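# Carry the crate onto the yellow-taped spot

## Task

Get the crate onto the area outlined by yellow tape so that it sits upright, lies wholly within the taped border without overlapping the tape, and still holds every piece of paper. The crate must not topple or finish at a tilt, and it has to stay correct without the robot holding it in place.

## Robot and tools

ROBOT. A Hello Robot Stretch 4 with a single arm. It has an omni-wheel base, a lift that rides up a mast, a telescoping arm that reaches forward, a wrist with yaw, pitch and roll joints, and a two-finger gripper. It stands about 1.6 m tall, and the base edge lies within 0.23 m of the base origin. Cameras: head_camera, head_left_camera, head_right_camera (fisheye) and wrist_camera. A calibration with intrinsics and base-to-camera transforms is supplied, but each camera may be slightly off it, and the wrist camera's pose error grows with arm extension. Loose objects can occasionally get a small shove from outside.

FRAMES. Base frame: origin on the floor below the base centre, x ahead, y to the left, z up. hand_pose is reported in this frame. It is a point midway between the open fingertips, and its axes match the base axes when all wrist joints are 0. The printed value may be slightly wrong. The odometry frame is where the base frame was when the scene began.

execute_actions(actions, cameras). actions is a list holding zero or one action. An empty list only fetches state and images. An action may contain:
- base: exactly one relative move, measured from the base's last reported position. translate_m drives straight, -2 to 2 m, forward positive. strafe_m moves sideways, -2 to 2 m, left positive. rotate_rad turns in place, -3.2 to 3.2 rad, counter-clockwise seen from above positive.
- joints: absolute targets, by name. lift_m 0 to 1.2 m. arm_m 0 to 0.55 m of extension. wrist_yaw_rad -1.134 to 4.276 (0 points ahead, positive turns left, 3.14 is stowed; past 3.4 the arm can block it). wrist_pitch_rad -1.117 to 4.259 (0 level, 1.57 points down). wrist_roll_rad -1.117 to 4.259 (positive turns clockwise when viewed from behind the gripper). gripper_m -0.038 to 0.141, the fingertip gap in metres; negative values press the tips together. Targets count as reached within ±0.004 for lift, arm and gripper, ±0.02 for yaw and roll, and ±0.05 for pitch. Joint targets outside their range are clipped to the limit and the result reports it. An unknown key or any other out-of-range number rejects the whole call.
- pace: "slow", "default", "fast" or "max". Base top speeds for these are 0.1/0.3/0.4/0.6 m/s and 1/2/3/4 rad/s. With the lift above 0.2, the limits shrink as the lift rises, down to 0.3 m/s and 1 rad/s at 1.2.
- contact_limits: {"arm_m": value}, where 0 is the gentlest and 0.75 the firmest push before the arm halts. The default is 0.5.
- end_of_arm: "enable_torque", sent by itself. It re-powers wrist or gripper motors that switched off, and they then hold their current position.
The parts of one action begin together. No action runs longer than 15 s. Anything left out of an action may still be pushing toward an earlier target. cameras lists the images you want returned: null, missing or ["all"] gives all of them, and [] gives none.

wait(seconds): 0 to 10 s with no new command. It returns the same kind of result as an empty action.
zoom_image(camera, region): a closer look at the latest full image from one camera. region is [x0, y0, x1, y1] in pixels, origin at the top left, at most 504x504.
read_manual(section): returns only licence texts.
finished_scene(scene): ends the given scene number after the robot settles, and reports success. This is final.

RESULTS. base_status and joint_status: "done"; "off_target" (stopped short and may still be pushing); "contact_stop_at_<key>" (blocked, then holds there; on_its_own may show the lift, arm or wheels gone slack); "limit_stop_at_<name>", including own_body (a self-collision guard) and tilt (robot leaning past 6 degrees, which freezes the lift, arm and wheels); "time_out"; "torque_fault" (a wrist or gripper motor went limp until enable_torque is sent). If a stop occurs, the later motion calls in the same reply are skipped. on_its_own lists uncommanded behaviour; "held at" there is a target, not a measured position. lidar_m gives 12 ranges in 30-degree sectors, starting straight ahead and going counter-clockwise (4th left, 7th behind, 10th right). "-" means nothing was seen, or something closer than 0.25 m. wrist_depth_mm is a 7x7 grid of median depths, 100 to 2000 mm, read row by row from the top left. base_odometry comes from wheel counts, so slip adds error. If turned_by_wheels and turned_by_imu differ by more than about 0.1 rad, suspect a collision or slip. base_tilt is in degrees, with forward and right positive and a fixed bias up to about 1.5. motor_effort is a percentage, with the peak shown in brackets. It is noisy and has a fixed offset per motor. For wheels, positive means turning right.

GRIPPING. Close to a gap smaller than the object's width. A smaller value squeezes harder and pulls the object toward the wrist. Only a clear change in gripper effort proves a firm hold. Fingertips pushed onto a surface can jam; lift to free them. A level gripper carrying more than about 2 kg, or pressed into something, can cause a torque fault.

STARTING. Unfold the wrist with one action sending lift_m 0.4 and wrist_yaw_rad 0. A tilted-up pitch combined with a strong roll can trigger the own-body stop.

AVOID. Driving or turning with over 1 kg held at arm_m above 0.2, especially at fast paces. Hard or steady pushes and pulls, above all with the gripper high or a high contact limit. Dropping, slamming or tipping the crate or spilling its paper. The robot keeps its last command during your thinking time, so leave it in a safe state.

Each tool is called after "Request:" as name(argument=value, ...) on one line, values as JSON.

## Session

Request:
execute_actions(actions=[])

Scene clock: 0.00 s.
base_odometry: x=+0.000 y=+0.000 heading=+0.000 (m, m, rad; odometry frame)
turned_by_wheels: +0.000 (rad since the last result)
turned_by_imu: +0.000 (rad since the last result)
base_tilt: forward=-0.8 right=+0.1 (deg)
lidar_m: 2.89 2.79 2.10 2.10 1.99 1.36 0.99 0.93 0.99 1.34 2.07 2.12
base_status: not commanded
joint_positions: lift_m=+0.226 arm_m=+0.003 wrist_yaw_rad=+3.115 wrist_pitch_rad=+0.018 wrist_roll_rad=+0.010 gripper_m=+0.057
joint_status: not commanded
motor_effort: lift_m=+19 arm_m=+0 wrist_yaw_rad=+0 wrist_pitch_rad=-2 wrist_roll_rad=-2 gripper_m=-3 wheel_0=+0 wheel_1=+0 wheel_2=+0 (%)
hand_pose: x=-0.1126 y=+0.0952 z=+0.3987 quat_wxyz=(+0.014, -0.009, +0.005, +1.000) (m; base frame)
wrist_depth_mm: - 136 1160 1336 1576 1983 - / - 136 1160 1336 1576 1983 - / - 129 217 1336 1618 1921 - / 112 134 281 1336 1576 1983 - / 878 991 1160 1336 1618 1921 - / 904 1008 211 1281 1537 1808 1983 / 891 946 1042 1078 189 1229 1205
pictures: head_camera, head_left_camera, head_right_camera, wrist_camera
Images, in order (width x height): head_camera 420x560, head_left_camera 420x672, head_right_camera 420x672, wrist_camera 616x392.

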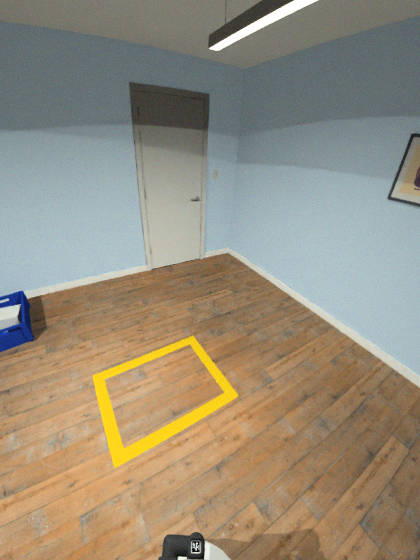

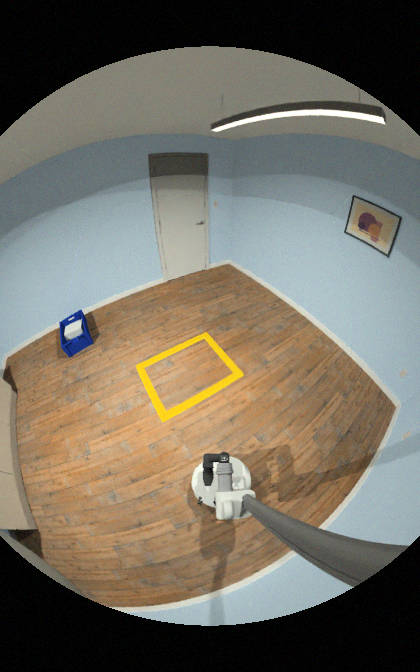

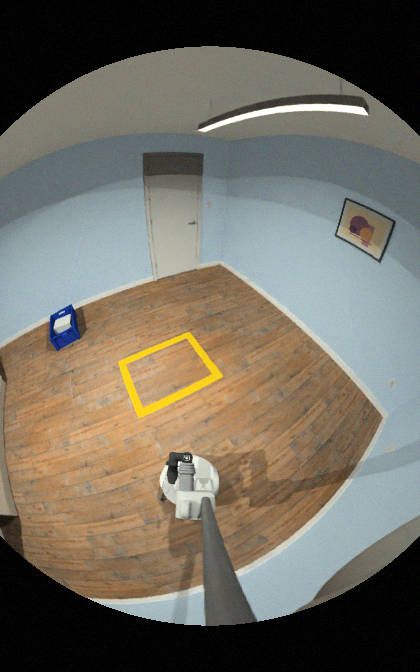

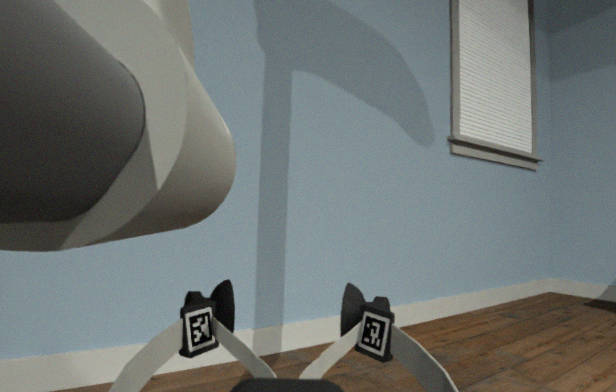

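Request:
execute_actions(actions=[{"base":{"rotate_rad":0.54},"joints":{"lift_m":0.4,"wrist_yaw_rad":0,"wrist_pitch_rad":0.6},"pace":"fast"}], cameras=[])

Request:
execute_actions(actions=[{"base":{"strafe_m":0.85},"pace":"fast"}], cameras=[])

Request:
execute_actions(actions=[{"base":{"translate_m":1.2},"pace":"fast"}])

Scene clock: 3.50 s.
base_odometry: x=+0.000 y=+0.000 heading=+0.540 (m, m, rad; odometry frame)
turned_by_wheels: +0.540 (rad since the last result)
turned_by_imu: +0.531 (rad since the last result)
base_tilt: forward=-0.8 right=+0.1 (deg)
lidar_m: 2.69 2.08 2.09 1.99 1.33 0.99 0.94 1.00 1.38 2.07 2.16 2.86
base_status: done
joint_positions: lift_m=+0.400 arm_m=+0.003 wrist_yaw_rad=+0.000 wrist_pitch_rad=+0.602 wrist_roll_rad=+0.010 gripper_m=+0.057
joint_status: all done
motor_effort: lift_m=+21(21) arm_m=+0(0) wrist_yaw_rad=-2(9) wrist_pitch_rad=-4(1) wrist_roll_rad=-2(1) gripper_m=-2(3) wheel_0=-1(7) wheel_1=-1(6) wheel_2=+0(8) (%)
hand_pose: x=+0.4113 y=-0.0873 z=+0.4148 quat_wxyz=(+0.955, +0.005, +0.296, -0.001) (m; base frame)
wrist_depth_mm: - - - - - - - / 1661 1708 - - - - - / 1366 1397 1397 1464 1537 1618 1661 / 1042 1078 1098 1138 1138 1205 1229 / 866 891 891 917 931 960 960 / 723 741 211 768 768 788 798 / 627 621 627 640 189 676 691
pictures: none
No camera images: the call's "cameras" was empty. Leave "cameras" out to get every camera's image.

Scene clock: 6.83 s.
base_odometry: x=-0.437 y=+0.729 heading=+0.540 (m, m, rad; odometry frame)
turned_by_wheels: +0.000 (rad since the last result)
turned_by_imu: +0.001 (rad since the last result)
base_tilt: forward=-0.7 right=+0.0 (deg)
lidar_m: 1.95 1.64 1.19 1.11 1.28 0.95 0.94 0.97 1.36 2.93 3.06 2.90
base_status: done
joint_positions: lift_m=+0.400 arm_m=+0.003 wrist_yaw_rad=+0.000 wrist_pitch_rad=+0.602 wrist_roll_rad=+0.010 gripper_m=+0.057
joint_status: not commanded
motor_effort: lift_m=+20(21) arm_m=+0(0) wrist_yaw_rad=+0(0) wrist_pitch_rad=-3(2) wrist_roll_rad=-2(1) gripper_m=-4(2) wheel_0=+2(10) wheel_1=+2(12) wheel_2=-1(1) (%)
hand_pose: x=+0.4113 y=-0.0874 z=+0.4148 quat_wxyz=(+0.955, +0.005, +0.296, -0.001) (m; base frame)
wrist_depth_mm: - - - - - - - / 1921 - 1863 1756 - - - / 1366 1397 1430 1464 1537 1576 1661 / 1060 1078 1118 1118 1182 1182 1229 / 866 878 891 917 931 946 960 / 723 732 211 759 759 788 798 / 634 621 627 647 189 691 699
pictures: none
No camera images: the call's "cameras" was empty. Leave "cameras" out to get every camera's image.

Scene clock: 11.20 s.
base_odometry: x=+0.592 y=+1.346 heading=+0.540 (m, m, rad; odometry frame)
turned_by_wheels: +0.000 (rad since the last result)
turned_by_imu: -0.002 (rad since the last result)
base_tilt: forward=-0.7 right=+0.2 (deg)
lidar_m: 0.77 1.67 1.21 1.14 1.20 2.22 2.14 2.25 3.06 2.95 2.22 0.82
base_status: done
joint_positions: lift_m=+0.400 arm_m=+0.003 wrist_yaw_rad=+0.000 wrist_pitch_rad=+0.602 wrist_roll_rad=+0.010 gripper_m=+0.057
joint_status: not commanded
motor_effort: lift_m=+20(20) arm_m=+0(0) wrist_yaw_rad=+0(2) wrist_pitch_rad=-2(3) wrist_roll_rad=-1(1) gripper_m=-6(3) wheel_0=+0(6) wheel_1=+0(4) wheel_2=-1(10) (%)
hand_pose: x=+0.4113 y=-0.0874 z=+0.4148 quat_wxyz=(+0.955, +0.005, +0.296, -0.001) (m; base frame)
wrist_depth_mm: 1255 1255 1281 1255 1255 1281 1255 / 1336 1336 1336 1336 1366 1336 1336 / 1366 1397 1060 1078 1464 1430 1464 / 1060 1042 904 904 1118 1205 1229 / 854 842 683 723 891 960 960 / 723 723 211 741 750 788 798 / 627 621 627 647 189 683 699
pictures: head_camera, head_left_camera, head_right_camera, wrist_camera
camera_calibration (this result's frames):
wrist_camera: T_world_to_cam=[[-0.0174229, -0.998929, 0.0428577, -0.108464], [-0.53483, -0.0269052, -0.844531, 0.633285], [0.84478, -0.0376357, -0.533789, 0.095792], [0, 0, 0, 1]] pos_world=[0.255887, -0.0877037, 0.59061]
Images, in order (width x height): head_camera 420x560, head_left_camera 420x672, head_right_camera 420x672, wrist_camera 616x392.

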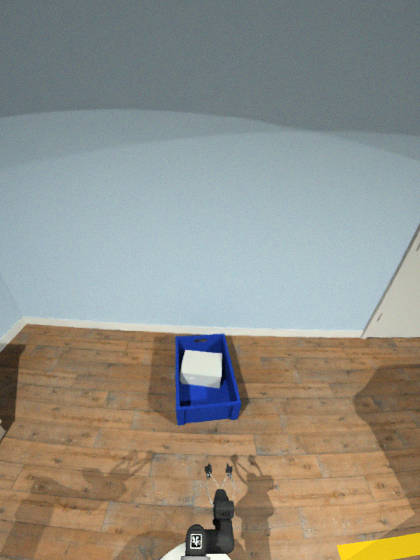

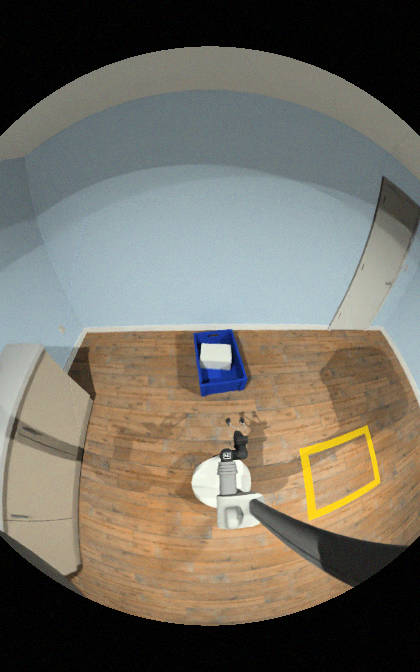

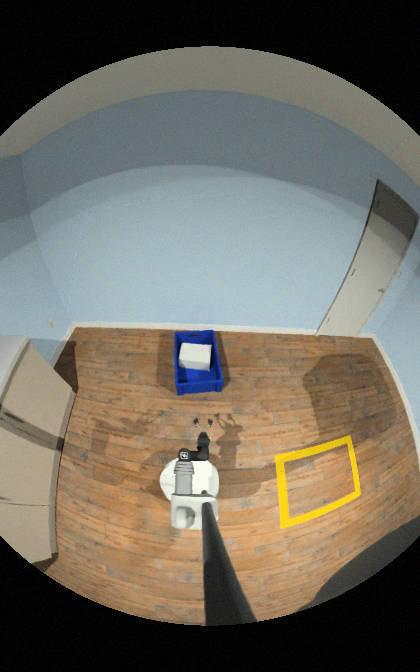

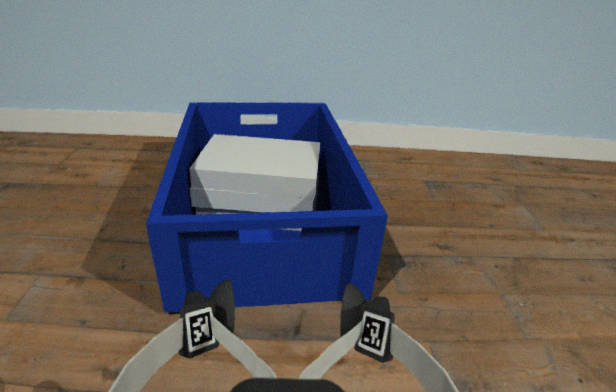

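Request:
execute_actions(actions=[{"base":{"strafe_m":0.09},"joints":{"lift_m":0.45,"wrist_pitch_rad":1.57,"gripper_m":0,"arm_m":0.35}}], cameras=[])

Request:
execute_actions(actions=[{"base":{"translate_m":0.35}}])

Scene clock: 14.70 s.
base_odometry: x=+0.546 y=+1.423 heading=+0.540 (m, m, rad; odometry frame)
turned_by_wheels: +0.000 (rad since the last result)
turned_by_imu: -0.001 (rad since the last result)
base_tilt: forward=-0.8 right=+0.1 (deg)
lidar_m: 0.78 1.68 1.10 1.05 1.11 1.50 2.13 2.24 3.08 3.04 2.24 0.82
base_status: done
joint_positions: lift_m=+0.450 arm_m=+0.349 wrist_yaw_rad=+0.000 wrist_pitch_rad=+1.570 wrist_roll_rad=+0.010 gripper_m=+0.000
joint_status: all done
motor_effort: lift_m=+21(23) arm_m=+8(7) wrist_yaw_rad=-2(1) wrist_pitch_rad=+3(5) wrist_roll_rad=-1(1) gripper_m=-4(4) wheel_0=+2(6) wheel_1=+0(10) wheel_2=-1(1) (%)
hand_pose: x=+0.5199 y=-0.0874 z=+0.3395 quat_wxyz=(+0.707, +0.004, +0.707, -0.004) (m; base frame)
wrist_depth_mm: 559 564 424 442 473 466 597 / 554 559 564 569 580 585 591 / 549 554 564 569 569 580 585 / 549 549 554 564 569 574 585 / 539 549 549 559 564 574 580 / 539 544 549 206 559 569 569 / 535 539 180 186 172 564 569
pictures: none
No camera images: the call's "cameras" was empty. Leave "cameras" out to get every camera's image.

Scene clock: 17.33 s.
base_odometry: x=+0.846 y=+1.603 heading=+0.540 (m, m, rad; odometry frame)
turned_by_wheels: +0.000 (rad since the last result)
turned_by_imu: -0.001 (rad since the last result)
base_tilt: forward=-0.8 right=+0.0 (deg)
lidar_m: 0.40 1.31 1.75 1.07 1.12 1.52 2.49 2.61 3.12 3.04 1.76 0.46
base_status: done
joint_positions: lift_m=+0.450 arm_m=+0.349 wrist_yaw_rad=+0.000 wrist_pitch_rad=+1.570 wrist_roll_rad=+0.010 gripper_m=+0.000
joint_status: not commanded
motor_effort: lift_m=+20(21) arm_m=+7(7) wrist_yaw_rad=+1(0) wrist_pitch_rad=+2(3) wrist_roll_rad=-1(1) gripper_m=-9(9) wheel_0=-1(6) wheel_1=-1(5) wheel_2=+0(5) (%)
hand_pose: x=+0.5199 y=-0.0874 z=+0.3396 quat_wxyz=(+0.707, +0.004, +0.707, -0.004) (m; base frame)
wrist_depth_mm: 559 402 410 413 415 397 597 / 554 394 407 410 415 407 591 / 549 384 559 564 569 418 585 / 544 375 554 559 564 430 580 / 539 394 554 559 559 439 574 / 539 379 517 206 496 415 569 / 535 336 179 185 172 345 574
pictures: head_camera, head_left_camera, head_right_camera, wrist_camera
camera_calibration (this result's frames):
wrist_camera: T_world_to_cam=[[0.0255326, -0.998923, 0.0387443, -0.124309], [-0.998914, -0.0270054, -0.0379798, 0.595194], [0.0389852, -0.0377325, -0.998527, 0.540577], [0, 0, 0, 1]] pos_world=[0.576647, -0.0877043, 0.567203]
Images, in order (width x height): head_camera 420x560, head_left_camera 420x672, head_right_camera 420x672, wrist_camera 616x392.

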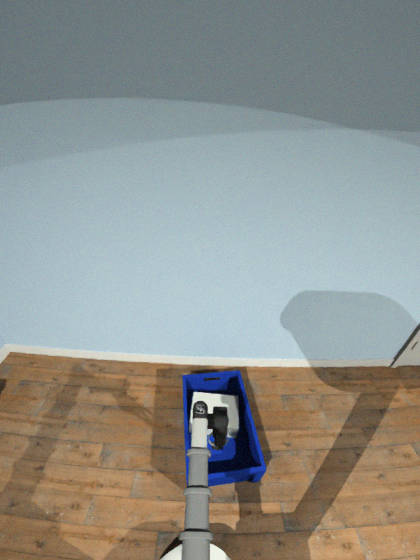

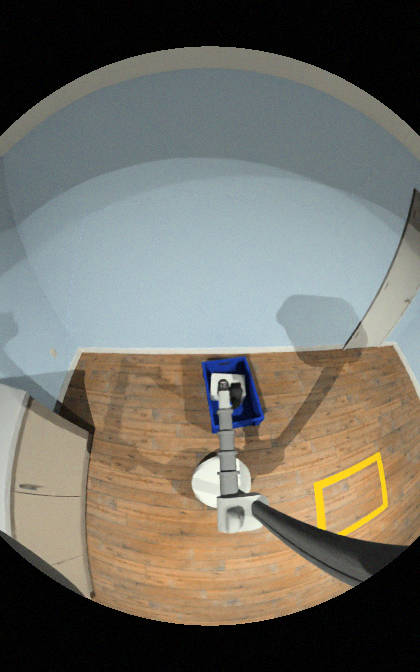

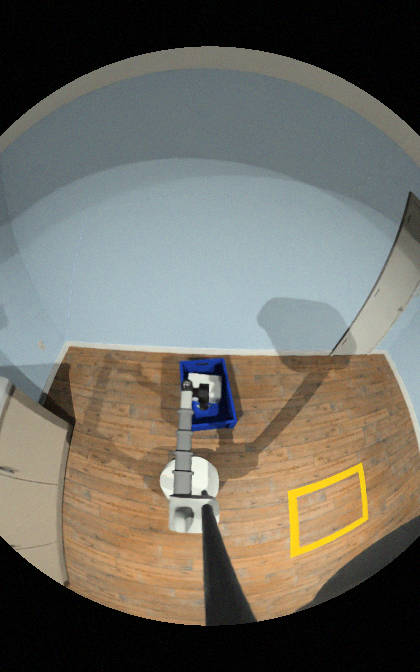

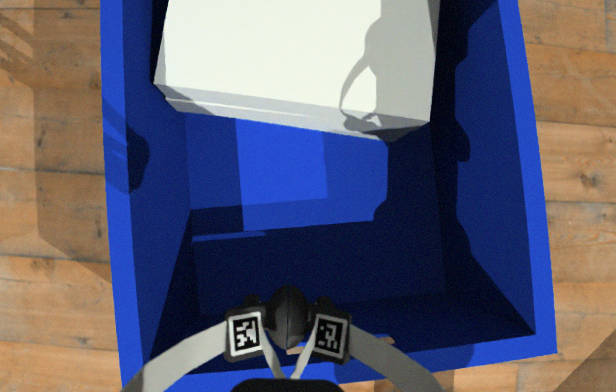

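Request:
execute_actions(actions=[{"joints":{"lift_m":0.19}}], cameras=[])

Request:
execute_actions(actions=[{"base":{"translate_m":-0.3},"pace":"slow"}], cameras=["head_left_camera","wrist_camera"])

Scene clock: 19.83 s.
base_odometry: x=+0.846 y=+1.603 heading=+0.540 (m, m, rad; odometry frame)
turned_by_wheels: +0.000 (rad since the last result)
turned_by_imu: -0.001 (rad since the last result)
base_tilt: forward=-0.7 right=+0.1 (deg)
lidar_m: 0.42 1.30 1.77 1.06 1.11 1.51 2.49 2.61 3.13 3.04 1.75 0.46
base_status: not commanded
joint_positions: lift_m=+0.190 arm_m=+0.349 wrist_yaw_rad=+0.000 wrist_pitch_rad=+1.570 wrist_roll_rad=+0.010 gripper_m=+0.000
joint_status: all done
motor_effort: lift_m=+17(18) arm_m=+7(7) wrist_yaw_rad=+1(2) wrist_pitch_rad=+2(3) wrist_roll_rad=-3(2) gripper_m=-4(6) wheel_0=-1(1) wheel_1=-1(1) wheel_2=+0(0) (%)
hand_pose: x=+0.5199 y=-0.0874 z=+0.0799 quat_wxyz=(+0.707, +0.004, +0.707, -0.004) (m; base frame)
wrist_depth_mm: 233 297 289 243 236 221 218 / 231 298 301 304 306 310 301 / 228 297 298 301 304 309 306 / 217 293 296 298 303 307 307 / 218 291 294 298 301 304 306 / 213 290 291 206 298 301 304 / 207 274 180 186 172 298 297
pictures: none
No camera images: the call's "cameras" was empty. Leave "cameras" out to get every camera's image.

Scene clock: 24.10 s.
base_odometry: x=+0.589 y=+1.449 heading=+0.540 (m, m, rad; odometry frame)
turned_by_wheels: +0.000 (rad since the last result)
turned_by_imu: +0.001 (rad since the last result)
base_tilt: forward=-0.8 right=+0.1 (deg)
lidar_m: 0.46 1.62 1.11 1.05 1.12 1.54 2.19 2.31 3.14 3.04 2.16 0.55
base_status: done
joint_positions: lift_m=+0.190 arm_m=+0.350 wrist_yaw_rad=+0.010 wrist_pitch_rad=+1.556 wrist_roll_rad=+0.009 gripper_m=+0.000
joint_status: not commanded
on_its_own: wrist_yaw_rad is at rest, and its effort (-27) is outside its rest range (-13 to +13); wrist_pitch_rad is at rest, and its effort (+41) is outside its rest range (-23 to +23)
motor_effort: lift_m=+17(17) arm_m=-2(7) wrist_yaw_rad=-27(43) wrist_pitch_rad=+41(64) wrist_roll_rad=+2(2) gripper_m=-6(7) wheel_0=-2(4) wheel_1=-1(7) wheel_2=+9(14) (%)
hand_pose: x=+0.5262 y=-0.0874 z=+0.0799 quat_wxyz=(+0.712, +0.000, +0.702, +0.000) (m; base frame)
wrist_depth_mm: 220 306 310 315 320 322 307 / 219 304 307 310 315 319 309 / 214 301 304 307 310 315 314 / 205 298 301 304 307 312 314 / 206 294 297 301 304 309 310 / 201 286 293 206 289 260 243 / 194 211 179 177 166 172 -
pictures: head_left_camera, wrist_camera
camera_calibration (this result's frames):
wrist_camera: T_world_to_cam=[[0.0355646, -0.998602, 0.0390965, -0.119644], [-0.997971, -0.0375548, -0.0514059, 0.591312], [0.0528023, -0.0371889, -0.997912, 0.27376], [0, 0, 0, 1]] pos_world=[0.579912, -0.0870895, 0.308263]
Images, in order (width x height): head_left_camera 420x672, wrist_camera 616x392.

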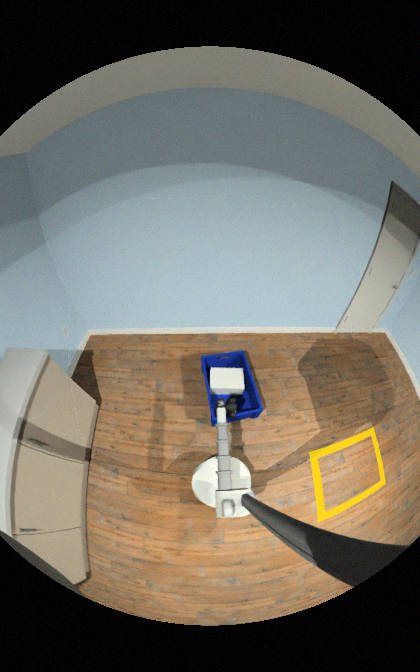

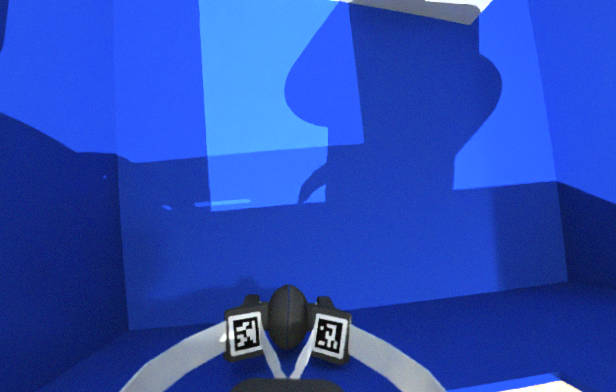

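Request:
execute_actions(actions=[{"base":{"translate_m":-0.35},"pace":"slow"}], cameras=[])

Request:
execute_actions(actions=[{"base":{"strafe_m":-0.35},"pace":"slow"}], cameras=["head_left_camera"])

Scene clock: 29.57 s.
base_odometry: x=+0.289 y=+1.269 heading=+0.541 (m, m, rad; odometry frame)
turned_by_wheels: +0.000 (rad since the last result)
turned_by_imu: +0.001 (rad since the last result)
base_tilt: forward=-0.7 right=+0.1 (deg)
lidar_m: 0.47 1.99 1.11 1.06 1.09 1.89 1.84 1.93 2.68 3.03 2.66 0.56
base_status: done
joint_positions: lift_m=+0.190 arm_m=+0.350 wrist_yaw_rad=+0.010 wrist_pitch_rad=+1.556 wrist_roll_rad=+0.009 gripper_m=+0.000
joint_status: not commanded
on_its_own: wrist_yaw_rad is at rest, and its effort (-27) is outside its rest range (-13 to +13); wrist_pitch_rad is at rest, and its effort (+40) is outside its rest range (-23 to +23)
motor_effort: lift_m=+17(17) arm_m=-2(2) wrist_yaw_rad=-27(36) wrist_pitch_rad=+40(51) wrist_roll_rad=+1(1) gripper_m=-6(7) wheel_0=-3(5) wheel_1=-3(3) wheel_2=+8(11) (%)
hand_pose: x=+0.5262 y=-0.0874 z=+0.0799 quat_wxyz=(+0.712, +0.000, +0.702, +0.000) (m; base frame)
wrist_depth_mm: 224 307 310 314 319 322 304 / 221 303 309 312 315 320 309 / 217 301 304 307 310 315 312 / 207 298 301 304 307 312 314 / 207 294 298 301 304 309 310 / 201 290 294 206 286 254 236 / 195 216 180 177 166 170 -
pictures: none
No camera images: the call's "cameras" was empty. Leave "cameras" out to get every camera's image.

Scene clock: 34.20 s.
base_odometry: x=+0.470 y=+0.970 heading=+0.543 (m, m, rad; odometry frame)
turned_by_wheels: +0.002 (rad since the last result)
turned_by_imu: +0.006 (rad since the last result)
base_tilt: forward=-0.8 right=+0.1 (deg)
lidar_m: 0.42 0.40 1.45 1.41 1.47 1.89 1.85 1.93 2.70 2.68 2.61 1.97
base_status: done
joint_positions: lift_m=+0.190 arm_m=+0.350 wrist_yaw_rad=+0.005 wrist_pitch_rad=+1.564 wrist_roll_rad=+0.008 gripper_m=+0.000
joint_status: not commanded
on_its_own: wrist_yaw_rad is at rest, and its effort (-16) is outside its rest range (-13 to +13)
motor_effort: lift_m=+17(17) arm_m=-2(2) wrist_yaw_rad=-16(27) wrist_pitch_rad=+19(41) wrist_roll_rad=+5(4) gripper_m=-13(6) wheel_0=+15(17) wheel_1=+3(3) wheel_2=+11(16) (%)
hand_pose: x=+0.5236 y=-0.0874 z=+0.0799 quat_wxyz=(+0.709, +0.001, +0.705, -0.001) (m; base frame)
wrist_depth_mm: 237 264 306 146 - 319 322 / 297 301 304 180 - 317 320 / 296 298 301 243 - 315 315 / 293 296 298 301 121 312 314 / 290 293 296 298 134 - 309 / 289 291 291 204 149 - 307 / 285 287 182 179 147 - -
pictures: head_left_camera
Images, in order (width x height): head_left_camera 420x672.

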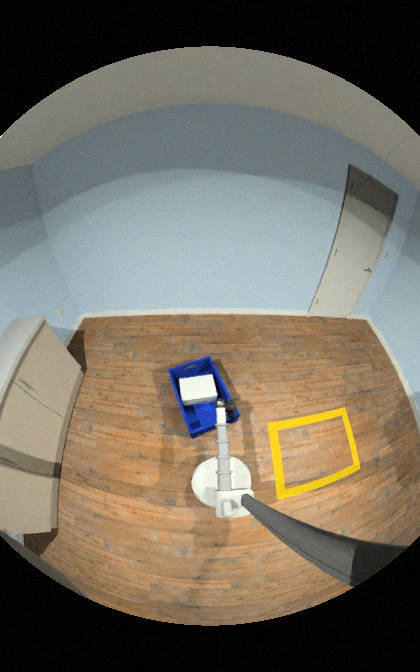

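Request:
execute_actions(actions=[{"base":{"strafe_m":-0.5},"pace":"slow"}], cameras=["head_left_camera"])

Scene clock: 40.77 s.
base_odometry: x=+0.729 y=+0.542 heading=+0.546 (m, m, rad; odometry frame)
turned_by_wheels: +0.003 (rad since the last result)
turned_by_imu: +0.011 (rad since the last result)
base_tilt: forward=-0.7 right=+0.1 (deg)
lidar_m: 0.34 0.27 1.99 1.89 2.01 1.92 1.86 1.99 2.25 2.18 2.31 1.94
base_status: done
joint_positions: lift_m=+0.190 arm_m=+0.350 wrist_yaw_rad=+0.003 wrist_pitch_rad=+1.567 wrist_roll_rad=+0.009 gripper_m=+0.000
joint_status: not commanded
motor_effort: lift_m=+17(17) arm_m=-2(2) wrist_yaw_rad=-8(17) wrist_pitch_rad=+9(18) wrist_roll_rad=+2(5) gripper_m=-9(10) wheel_0=+18(22) wheel_1=+4(5) wheel_2=+11(10) (%)
hand_pose: x=+0.5225 y=-0.0874 z=+0.0799 quat_wxyz=(+0.708, +0.002, +0.706, -0.002) (m; base frame)
wrist_depth_mm: 270 301 - 309 314 317 319 / 243 298 - 309 312 315 317 / 276 297 300 - 307 312 315 / 291 296 297 - 306 307 310 / 290 291 294 297 - 304 307 / 287 290 291 204 - 304 306 / 286 287 182 186 155 - 304
pictures: head_left_camera
Images, in order (width x height): head_left_camera 420x672.

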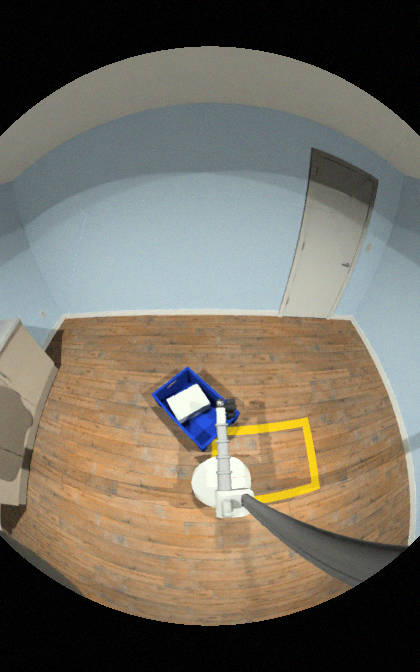

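Request:
execute_actions(actions=[{"base":{"strafe_m":0.15},"joints":{"arm_m":0.22},"pace":"slow"}], cameras=[])

Request:
execute_actions(actions=[{"base":{"translate_m":-0.4},"joints":{"arm_m":0.35},"pace":"slow"}], cameras=["head_left_camera"])

Scene clock: 44.57 s.
base_odometry: x=+0.651 y=+0.671 heading=+0.546 (m, m, rad; odometry frame)
turned_by_wheels: +0.000 (rad since the last result)
turned_by_imu: -0.001 (rad since the last result)
base_tilt: forward=-0.8 right=+0.0 (deg)
lidar_m: 0.37 0.37 1.84 1.76 1.84 1.91 1.85 1.96 2.38 2.33 2.45 0.46
base_status: done
joint_positions: lift_m=+0.190 arm_m=+0.221 wrist_yaw_rad=+0.000 wrist_pitch_rad=+1.570 wrist_roll_rad=+0.010 gripper_m=+0.000
joint_status: all done
motor_effort: lift_m=+18(18) arm_m=-8(13) wrist_yaw_rad=+0(20) wrist_pitch_rad=+3(27) wrist_roll_rad=+0(3) gripper_m=-4(7) wheel_0=+0(15) wheel_1=+1(7) wheel_2=-1(7) (%)
hand_pose: x=+0.3926 y=-0.0874 z=+0.0798 quat_wxyz=(+0.708, +0.003, +0.707, -0.003) (m; base frame)
wrist_depth_mm: 216 270 304 307 310 270 224 / 278 298 301 304 309 309 253 / 291 296 298 303 306 309 270 / 290 294 297 301 303 282 203 / 289 291 294 298 300 205 166 / 260 289 291 206 229 167 309 / 227 274 180 185 160 304 -
pictures: none
No camera images: the call's "cameras" was empty. Leave "cameras" out to get every camera's image.

Scene clock: 49.87 s.
base_odometry: x=+0.310 y=+0.463 heading=+0.546 (m, m, rad; odometry frame)
turned_by_wheels: +0.000 (rad since the last result)
turned_by_imu: +0.003 (rad since the last result)
base_tilt: forward=-0.8 right=+0.1 (deg)
lidar_m: 0.56 0.83 1.84 1.77 1.96 1.49 1.46 1.54 2.16 2.30 2.44 0.59
base_status: done
joint_positions: lift_m=+0.190 arm_m=+0.350 wrist_yaw_rad=+0.007 wrist_pitch_rad=+1.556 wrist_roll_rad=+0.011 gripper_m=+0.000
joint_status: all done
on_its_own: wrist_yaw_rad is at rest, and its effort (-22) is outside its rest range (-13 to +13); wrist_pitch_rad is at rest, and its effort (+44) is outside its rest range (-23 to +23)
motor_effort: lift_m=+18(18) arm_m=+1(8) wrist_yaw_rad=-22(43) wrist_pitch_rad=+44(52) wrist_roll_rad=-3(11) gripper_m=-7(7) wheel_0=-1(6) wheel_1=-2(3) wheel_2=+10(22) (%)
hand_pose: x=+0.5257 y=-0.0874 z=+0.0799 quat_wxyz=(+0.712, +0.002, +0.702, -0.001) (m; base frame)
wrist_depth_mm: 248 303 307 312 317 319 322 / 267 303 306 309 314 317 319 / 201 298 303 306 309 314 315 / 158 260 300 303 306 306 215 / 134 197 296 300 301 210 170 / 116 158 218 206 224 158 309 / 105 128 177 186 158 129 -
pictures: head_left_camera
Images, in order (width x height): head_left_camera 420x672.

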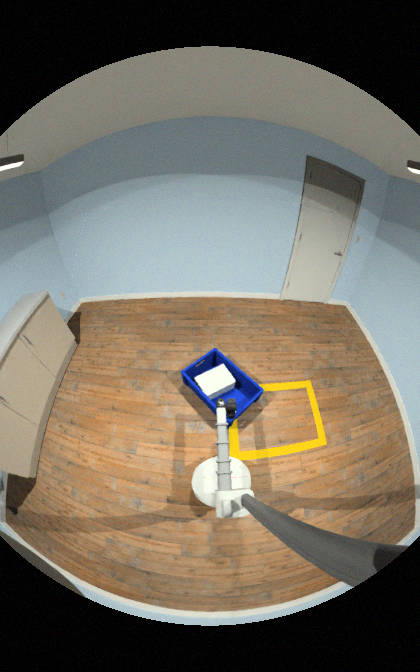

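Request:
execute_actions(actions=[{"base":{"translate_m":-0.13},"pace":"slow"}], cameras=[])

Request:
execute_actions(actions=[{"base":{"strafe_m":-0.4},"pace":"slow"}], cameras=["head_left_camera","head_camera"])

Scene clock: 52.87 s.
base_odometry: x=+0.199 y=+0.396 heading=+0.546 (m, m, rad; odometry frame)
turned_by_wheels: +0.000 (rad since the last result)
turned_by_imu: +0.000 (rad since the last result)
base_tilt: forward=-0.8 right=+0.1 (deg)
lidar_m: 0.57 0.84 1.83 1.76 1.79 1.39 1.33 1.40 1.96 2.28 2.40 0.64
base_status: done
joint_positions: lift_m=+0.190 arm_m=+0.350 wrist_yaw_rad=+0.007 wrist_pitch_rad=+1.556 wrist_roll_rad=+0.011 gripper_m=+0.000
joint_status: not commanded
on_its_own: wrist_yaw_rad is at rest, and its effort (-20) is outside its rest range (-13 to +13); wrist_pitch_rad is at rest, and its effort (+43) is outside its rest range (-23 to +23)
motor_effort: lift_m=+18(18) arm_m=+1(1) wrist_yaw_rad=-20(23) wrist_pitch_rad=+43(50) wrist_roll_rad=-4(2) gripper_m=-6(12) wheel_0=-2(4) wheel_1=-3(4) wheel_2=+10(15) (%)
hand_pose: x=+0.5257 y=-0.0874 z=+0.0799 quat_wxyz=(+0.712, +0.001, +0.702, -0.001) (m; base frame)
wrist_depth_mm: 255 304 309 314 317 320 322 / 242 303 306 309 314 317 320 / 188 300 303 307 310 314 315 / 150 247 300 303 306 309 231 / 130 191 297 300 303 219 177 / 113 155 216 206 226 162 310 / 105 127 177 186 159 131 -
pictures: none
No camera images: the call's "cameras" was empty. Leave "cameras" out to get every camera's image.

Scene clock: 58.00 s.
base_odometry: x=+0.407 y=+0.055 heading=+0.549 (m, m, rad; odometry frame)
turned_by_wheels: +0.003 (rad since the last result)
turned_by_imu: +0.005 (rad since the last result)
base_tilt: forward=-0.8 right=+0.0 (deg)
lidar_m: 0.44 0.52 2.24 2.16 1.84 1.39 1.33 1.44 1.98 1.88 2.02 0.45
base_status: done
joint_positions: lift_m=+0.190 arm_m=+0.350 wrist_yaw_rad=+0.005 wrist_pitch_rad=+1.564 wrist_roll_rad=+0.009 gripper_m=+0.000
joint_status: not commanded
motor_effort: lift_m=+18(18) arm_m=+1(1) wrist_yaw_rad=-12(22) wrist_pitch_rad=+18(43) wrist_roll_rad=+1(4) gripper_m=-9(11) wheel_0=+15(16) wheel_1=+4(10) wheel_2=+13(17) (%)
hand_pose: x=+0.5230 y=-0.0874 z=+0.0798 quat_wxyz=(+0.709, +0.002, +0.705, -0.002) (m; base frame)
wrist_depth_mm: 237 303 306 309 312 200 - / 273 300 303 307 307 198 - / 294 298 300 304 300 174 - / 293 296 297 301 247 154 - / 290 293 296 297 209 147 - / 287 291 293 204 180 115 - / 229 248 182 186 147 109 -
pictures: head_camera, head_left_camera
Images, in order (width x height): head_camera 420x560, head_left_camera 420x672.

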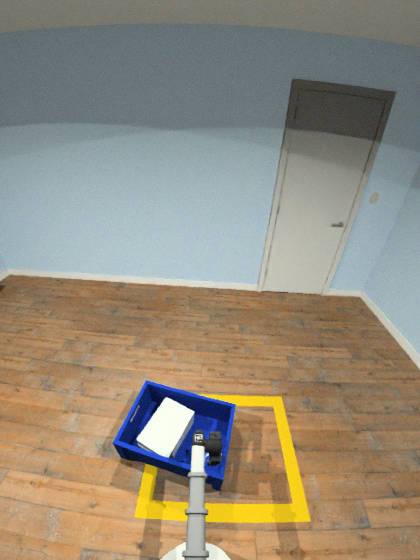

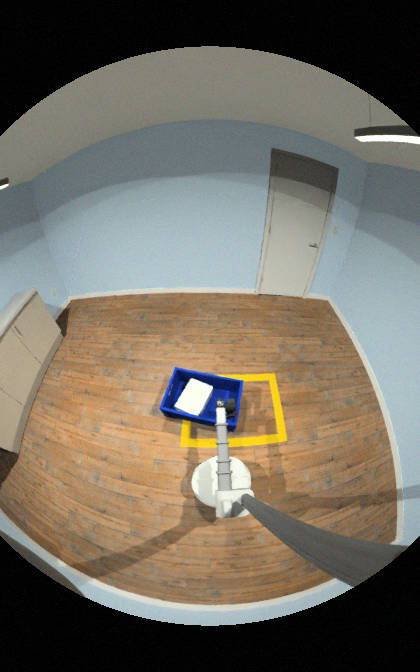

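Request:
execute_actions(actions=[{"base":{"strafe_m":-0.29},"pace":"slow"}], cameras=["head_left_camera","head_camera"])

Scene clock: 62.37 s.
base_odometry: x=+0.559 y=-0.192 heading=+0.552 (m, m, rad; odometry frame)
turned_by_wheels: +0.003 (rad since the last result)
turned_by_imu: +0.005 (rad since the last result)
base_tilt: forward=-0.8 right=+0.1 (deg)
lidar_m: 0.43 0.41 0.56 2.46 1.85 1.42 1.35 1.44 1.67 1.60 1.73 0.42
base_status: done
joint_positions: lift_m=+0.190 arm_m=+0.350 wrist_yaw_rad=+0.003 wrist_pitch_rad=+1.567 wrist_roll_rad=+0.009 gripper_m=+0.000
joint_status: not commanded
motor_effort: lift_m=+17(18) arm_m=+1(1) wrist_yaw_rad=-9(13) wrist_pitch_rad=+11(18) wrist_roll_rad=+1(3) gripper_m=-10(13) wheel_0=+16(23) wheel_1=+4(2) wheel_2=+13(17) (%)
hand_pose: x=+0.5222 y=-0.0874 z=+0.0798 quat_wxyz=(+0.709, +0.002, +0.706, -0.002) (m; base frame)
wrist_depth_mm: 283 301 304 307 224 - - / 296 300 303 306 223 105 - / 294 297 300 303 220 105 - / 293 296 298 301 216 - - / 290 293 296 298 210 - - / 287 290 291 204 157 - - / 286 287 182 200 142 - -
pictures: head_camera, head_left_camera
Images, in order (width x height): head_camera 420x560, head_left_camera 420x672.

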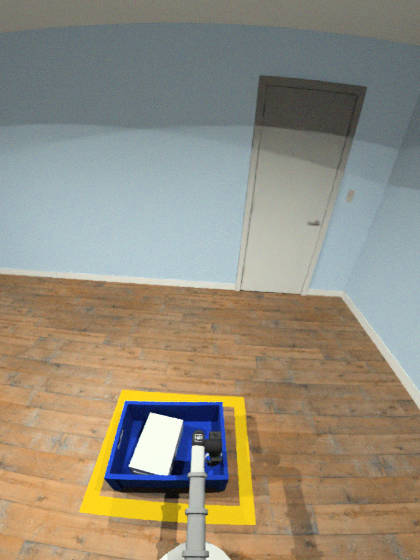

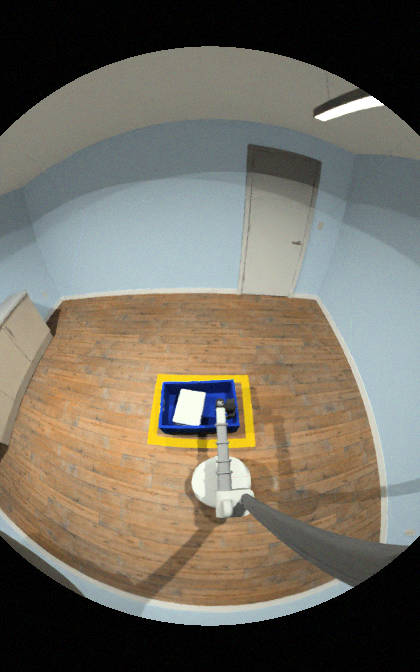

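Request:
execute_actions(actions=[{"base":{"strafe_m":-0.02},"pace":"slow"}], cameras=[])

Request:
execute_actions(actions=[{"base":{"strafe_m":0.05}}], cameras=["head_camera"])

Request:
zoom_image(camera="head_camera", region=[60,370,290,540])

Scene clock: 64.07 s.
base_odometry: x=+0.570 y=-0.209 heading=+0.554 (m, m, rad; odometry frame)
turned_by_wheels: +0.002 (rad since the last result)
turned_by_imu: +0.002 (rad since the last result)
base_tilt: forward=-0.8 right=+0.2 (deg)
lidar_m: 0.43 0.42 0.56 2.48 1.84 1.41 1.36 1.43 1.65 1.58 1.71 0.42
base_status: done
joint_positions: lift_m=+0.190 arm_m=+0.350 wrist_yaw_rad=+0.002 wrist_pitch_rad=+1.568 wrist_roll_rad=+0.009 gripper_m=+0.000
joint_status: not commanded
motor_effort: lift_m=+18(18) arm_m=+1(1) wrist_yaw_rad=-8(10) wrist_pitch_rad=+9(12) wrist_roll_rad=+2(1) gripper_m=-9(10) wheel_0=+16(26) wheel_1=+3(4) wheel_2=+10(15) (%)
hand_pose: x=+0.5218 y=-0.0874 z=+0.0798 quat_wxyz=(+0.708, +0.002, +0.706, -0.002) (m; base frame)
wrist_depth_mm: 285 301 306 309 216 - - / 297 298 303 306 216 - - / 296 297 300 303 214 - - / 291 294 298 300 213 - - / 290 293 296 298 208 - - / 287 291 291 204 156 - - / 286 287 182 200 142 - -
pictures: none
No camera images: the call's "cameras" was empty. Leave "cameras" out to get every camera's image.

Scene clock: 65.20 s.
base_odometry: x=+0.543 y=-0.166 heading=+0.554 (m, m, rad; odometry frame)
turned_by_wheels: +0.000 (rad since the last result)
turned_by_imu: -0.001 (rad since the last result)
base_tilt: forward=-0.9 right=+0.0 (deg)
lidar_m: 0.40 0.42 0.55 2.43 1.83 1.39 1.36 1.42 1.70 1.63 1.75 0.44
base_status: done
joint_positions: lift_m=+0.190 arm_m=+0.350 wrist_yaw_rad=+0.000 wrist_pitch_rad=+1.570 wrist_roll_rad=+0.010 gripper_m=+0.000
joint_status: not commanded
motor_effort: lift_m=+18(18) arm_m=+1(1) wrist_yaw_rad=-3(7) wrist_pitch_rad=+4(8) wrist_roll_rad=+0(1) gripper_m=-5(11) wheel_0=+0(13) wheel_1=-1(11) wheel_2=+0(9) (%)
hand_pose: x=+0.5212 y=-0.0874 z=+0.0798 quat_wxyz=(+0.708, +0.003, +0.707, -0.003) (m; base frame)
wrist_depth_mm: 223 300 303 307 309 181 319 / 234 298 301 304 306 182 317 / 258 294 298 301 304 183 314 / 267 294 296 300 301 171 312 / 287 291 293 297 300 170 309 / 286 289 291 206 296 169 - / 283 286 180 186 172 167 -
pictures: head_camera
Images, in order (width x height): head_camera 420x560.

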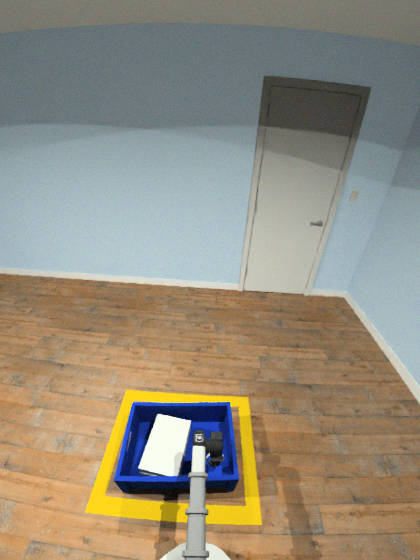

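Region (60, 370, 290, 540) of head_camera's 420x560 image, scaled by 2.191, with more detail than that image has; it fills the top 373 rows of this view, and the rest is white.

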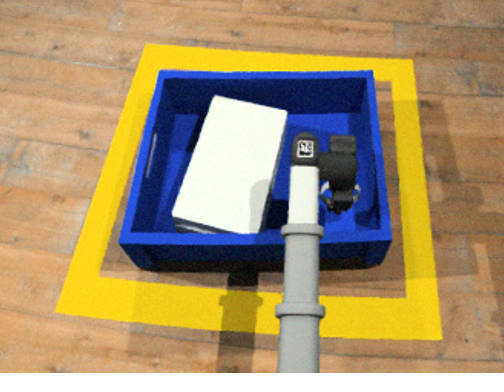

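Request:
finished_scene(scene=1)

The scene is finished: the task was done.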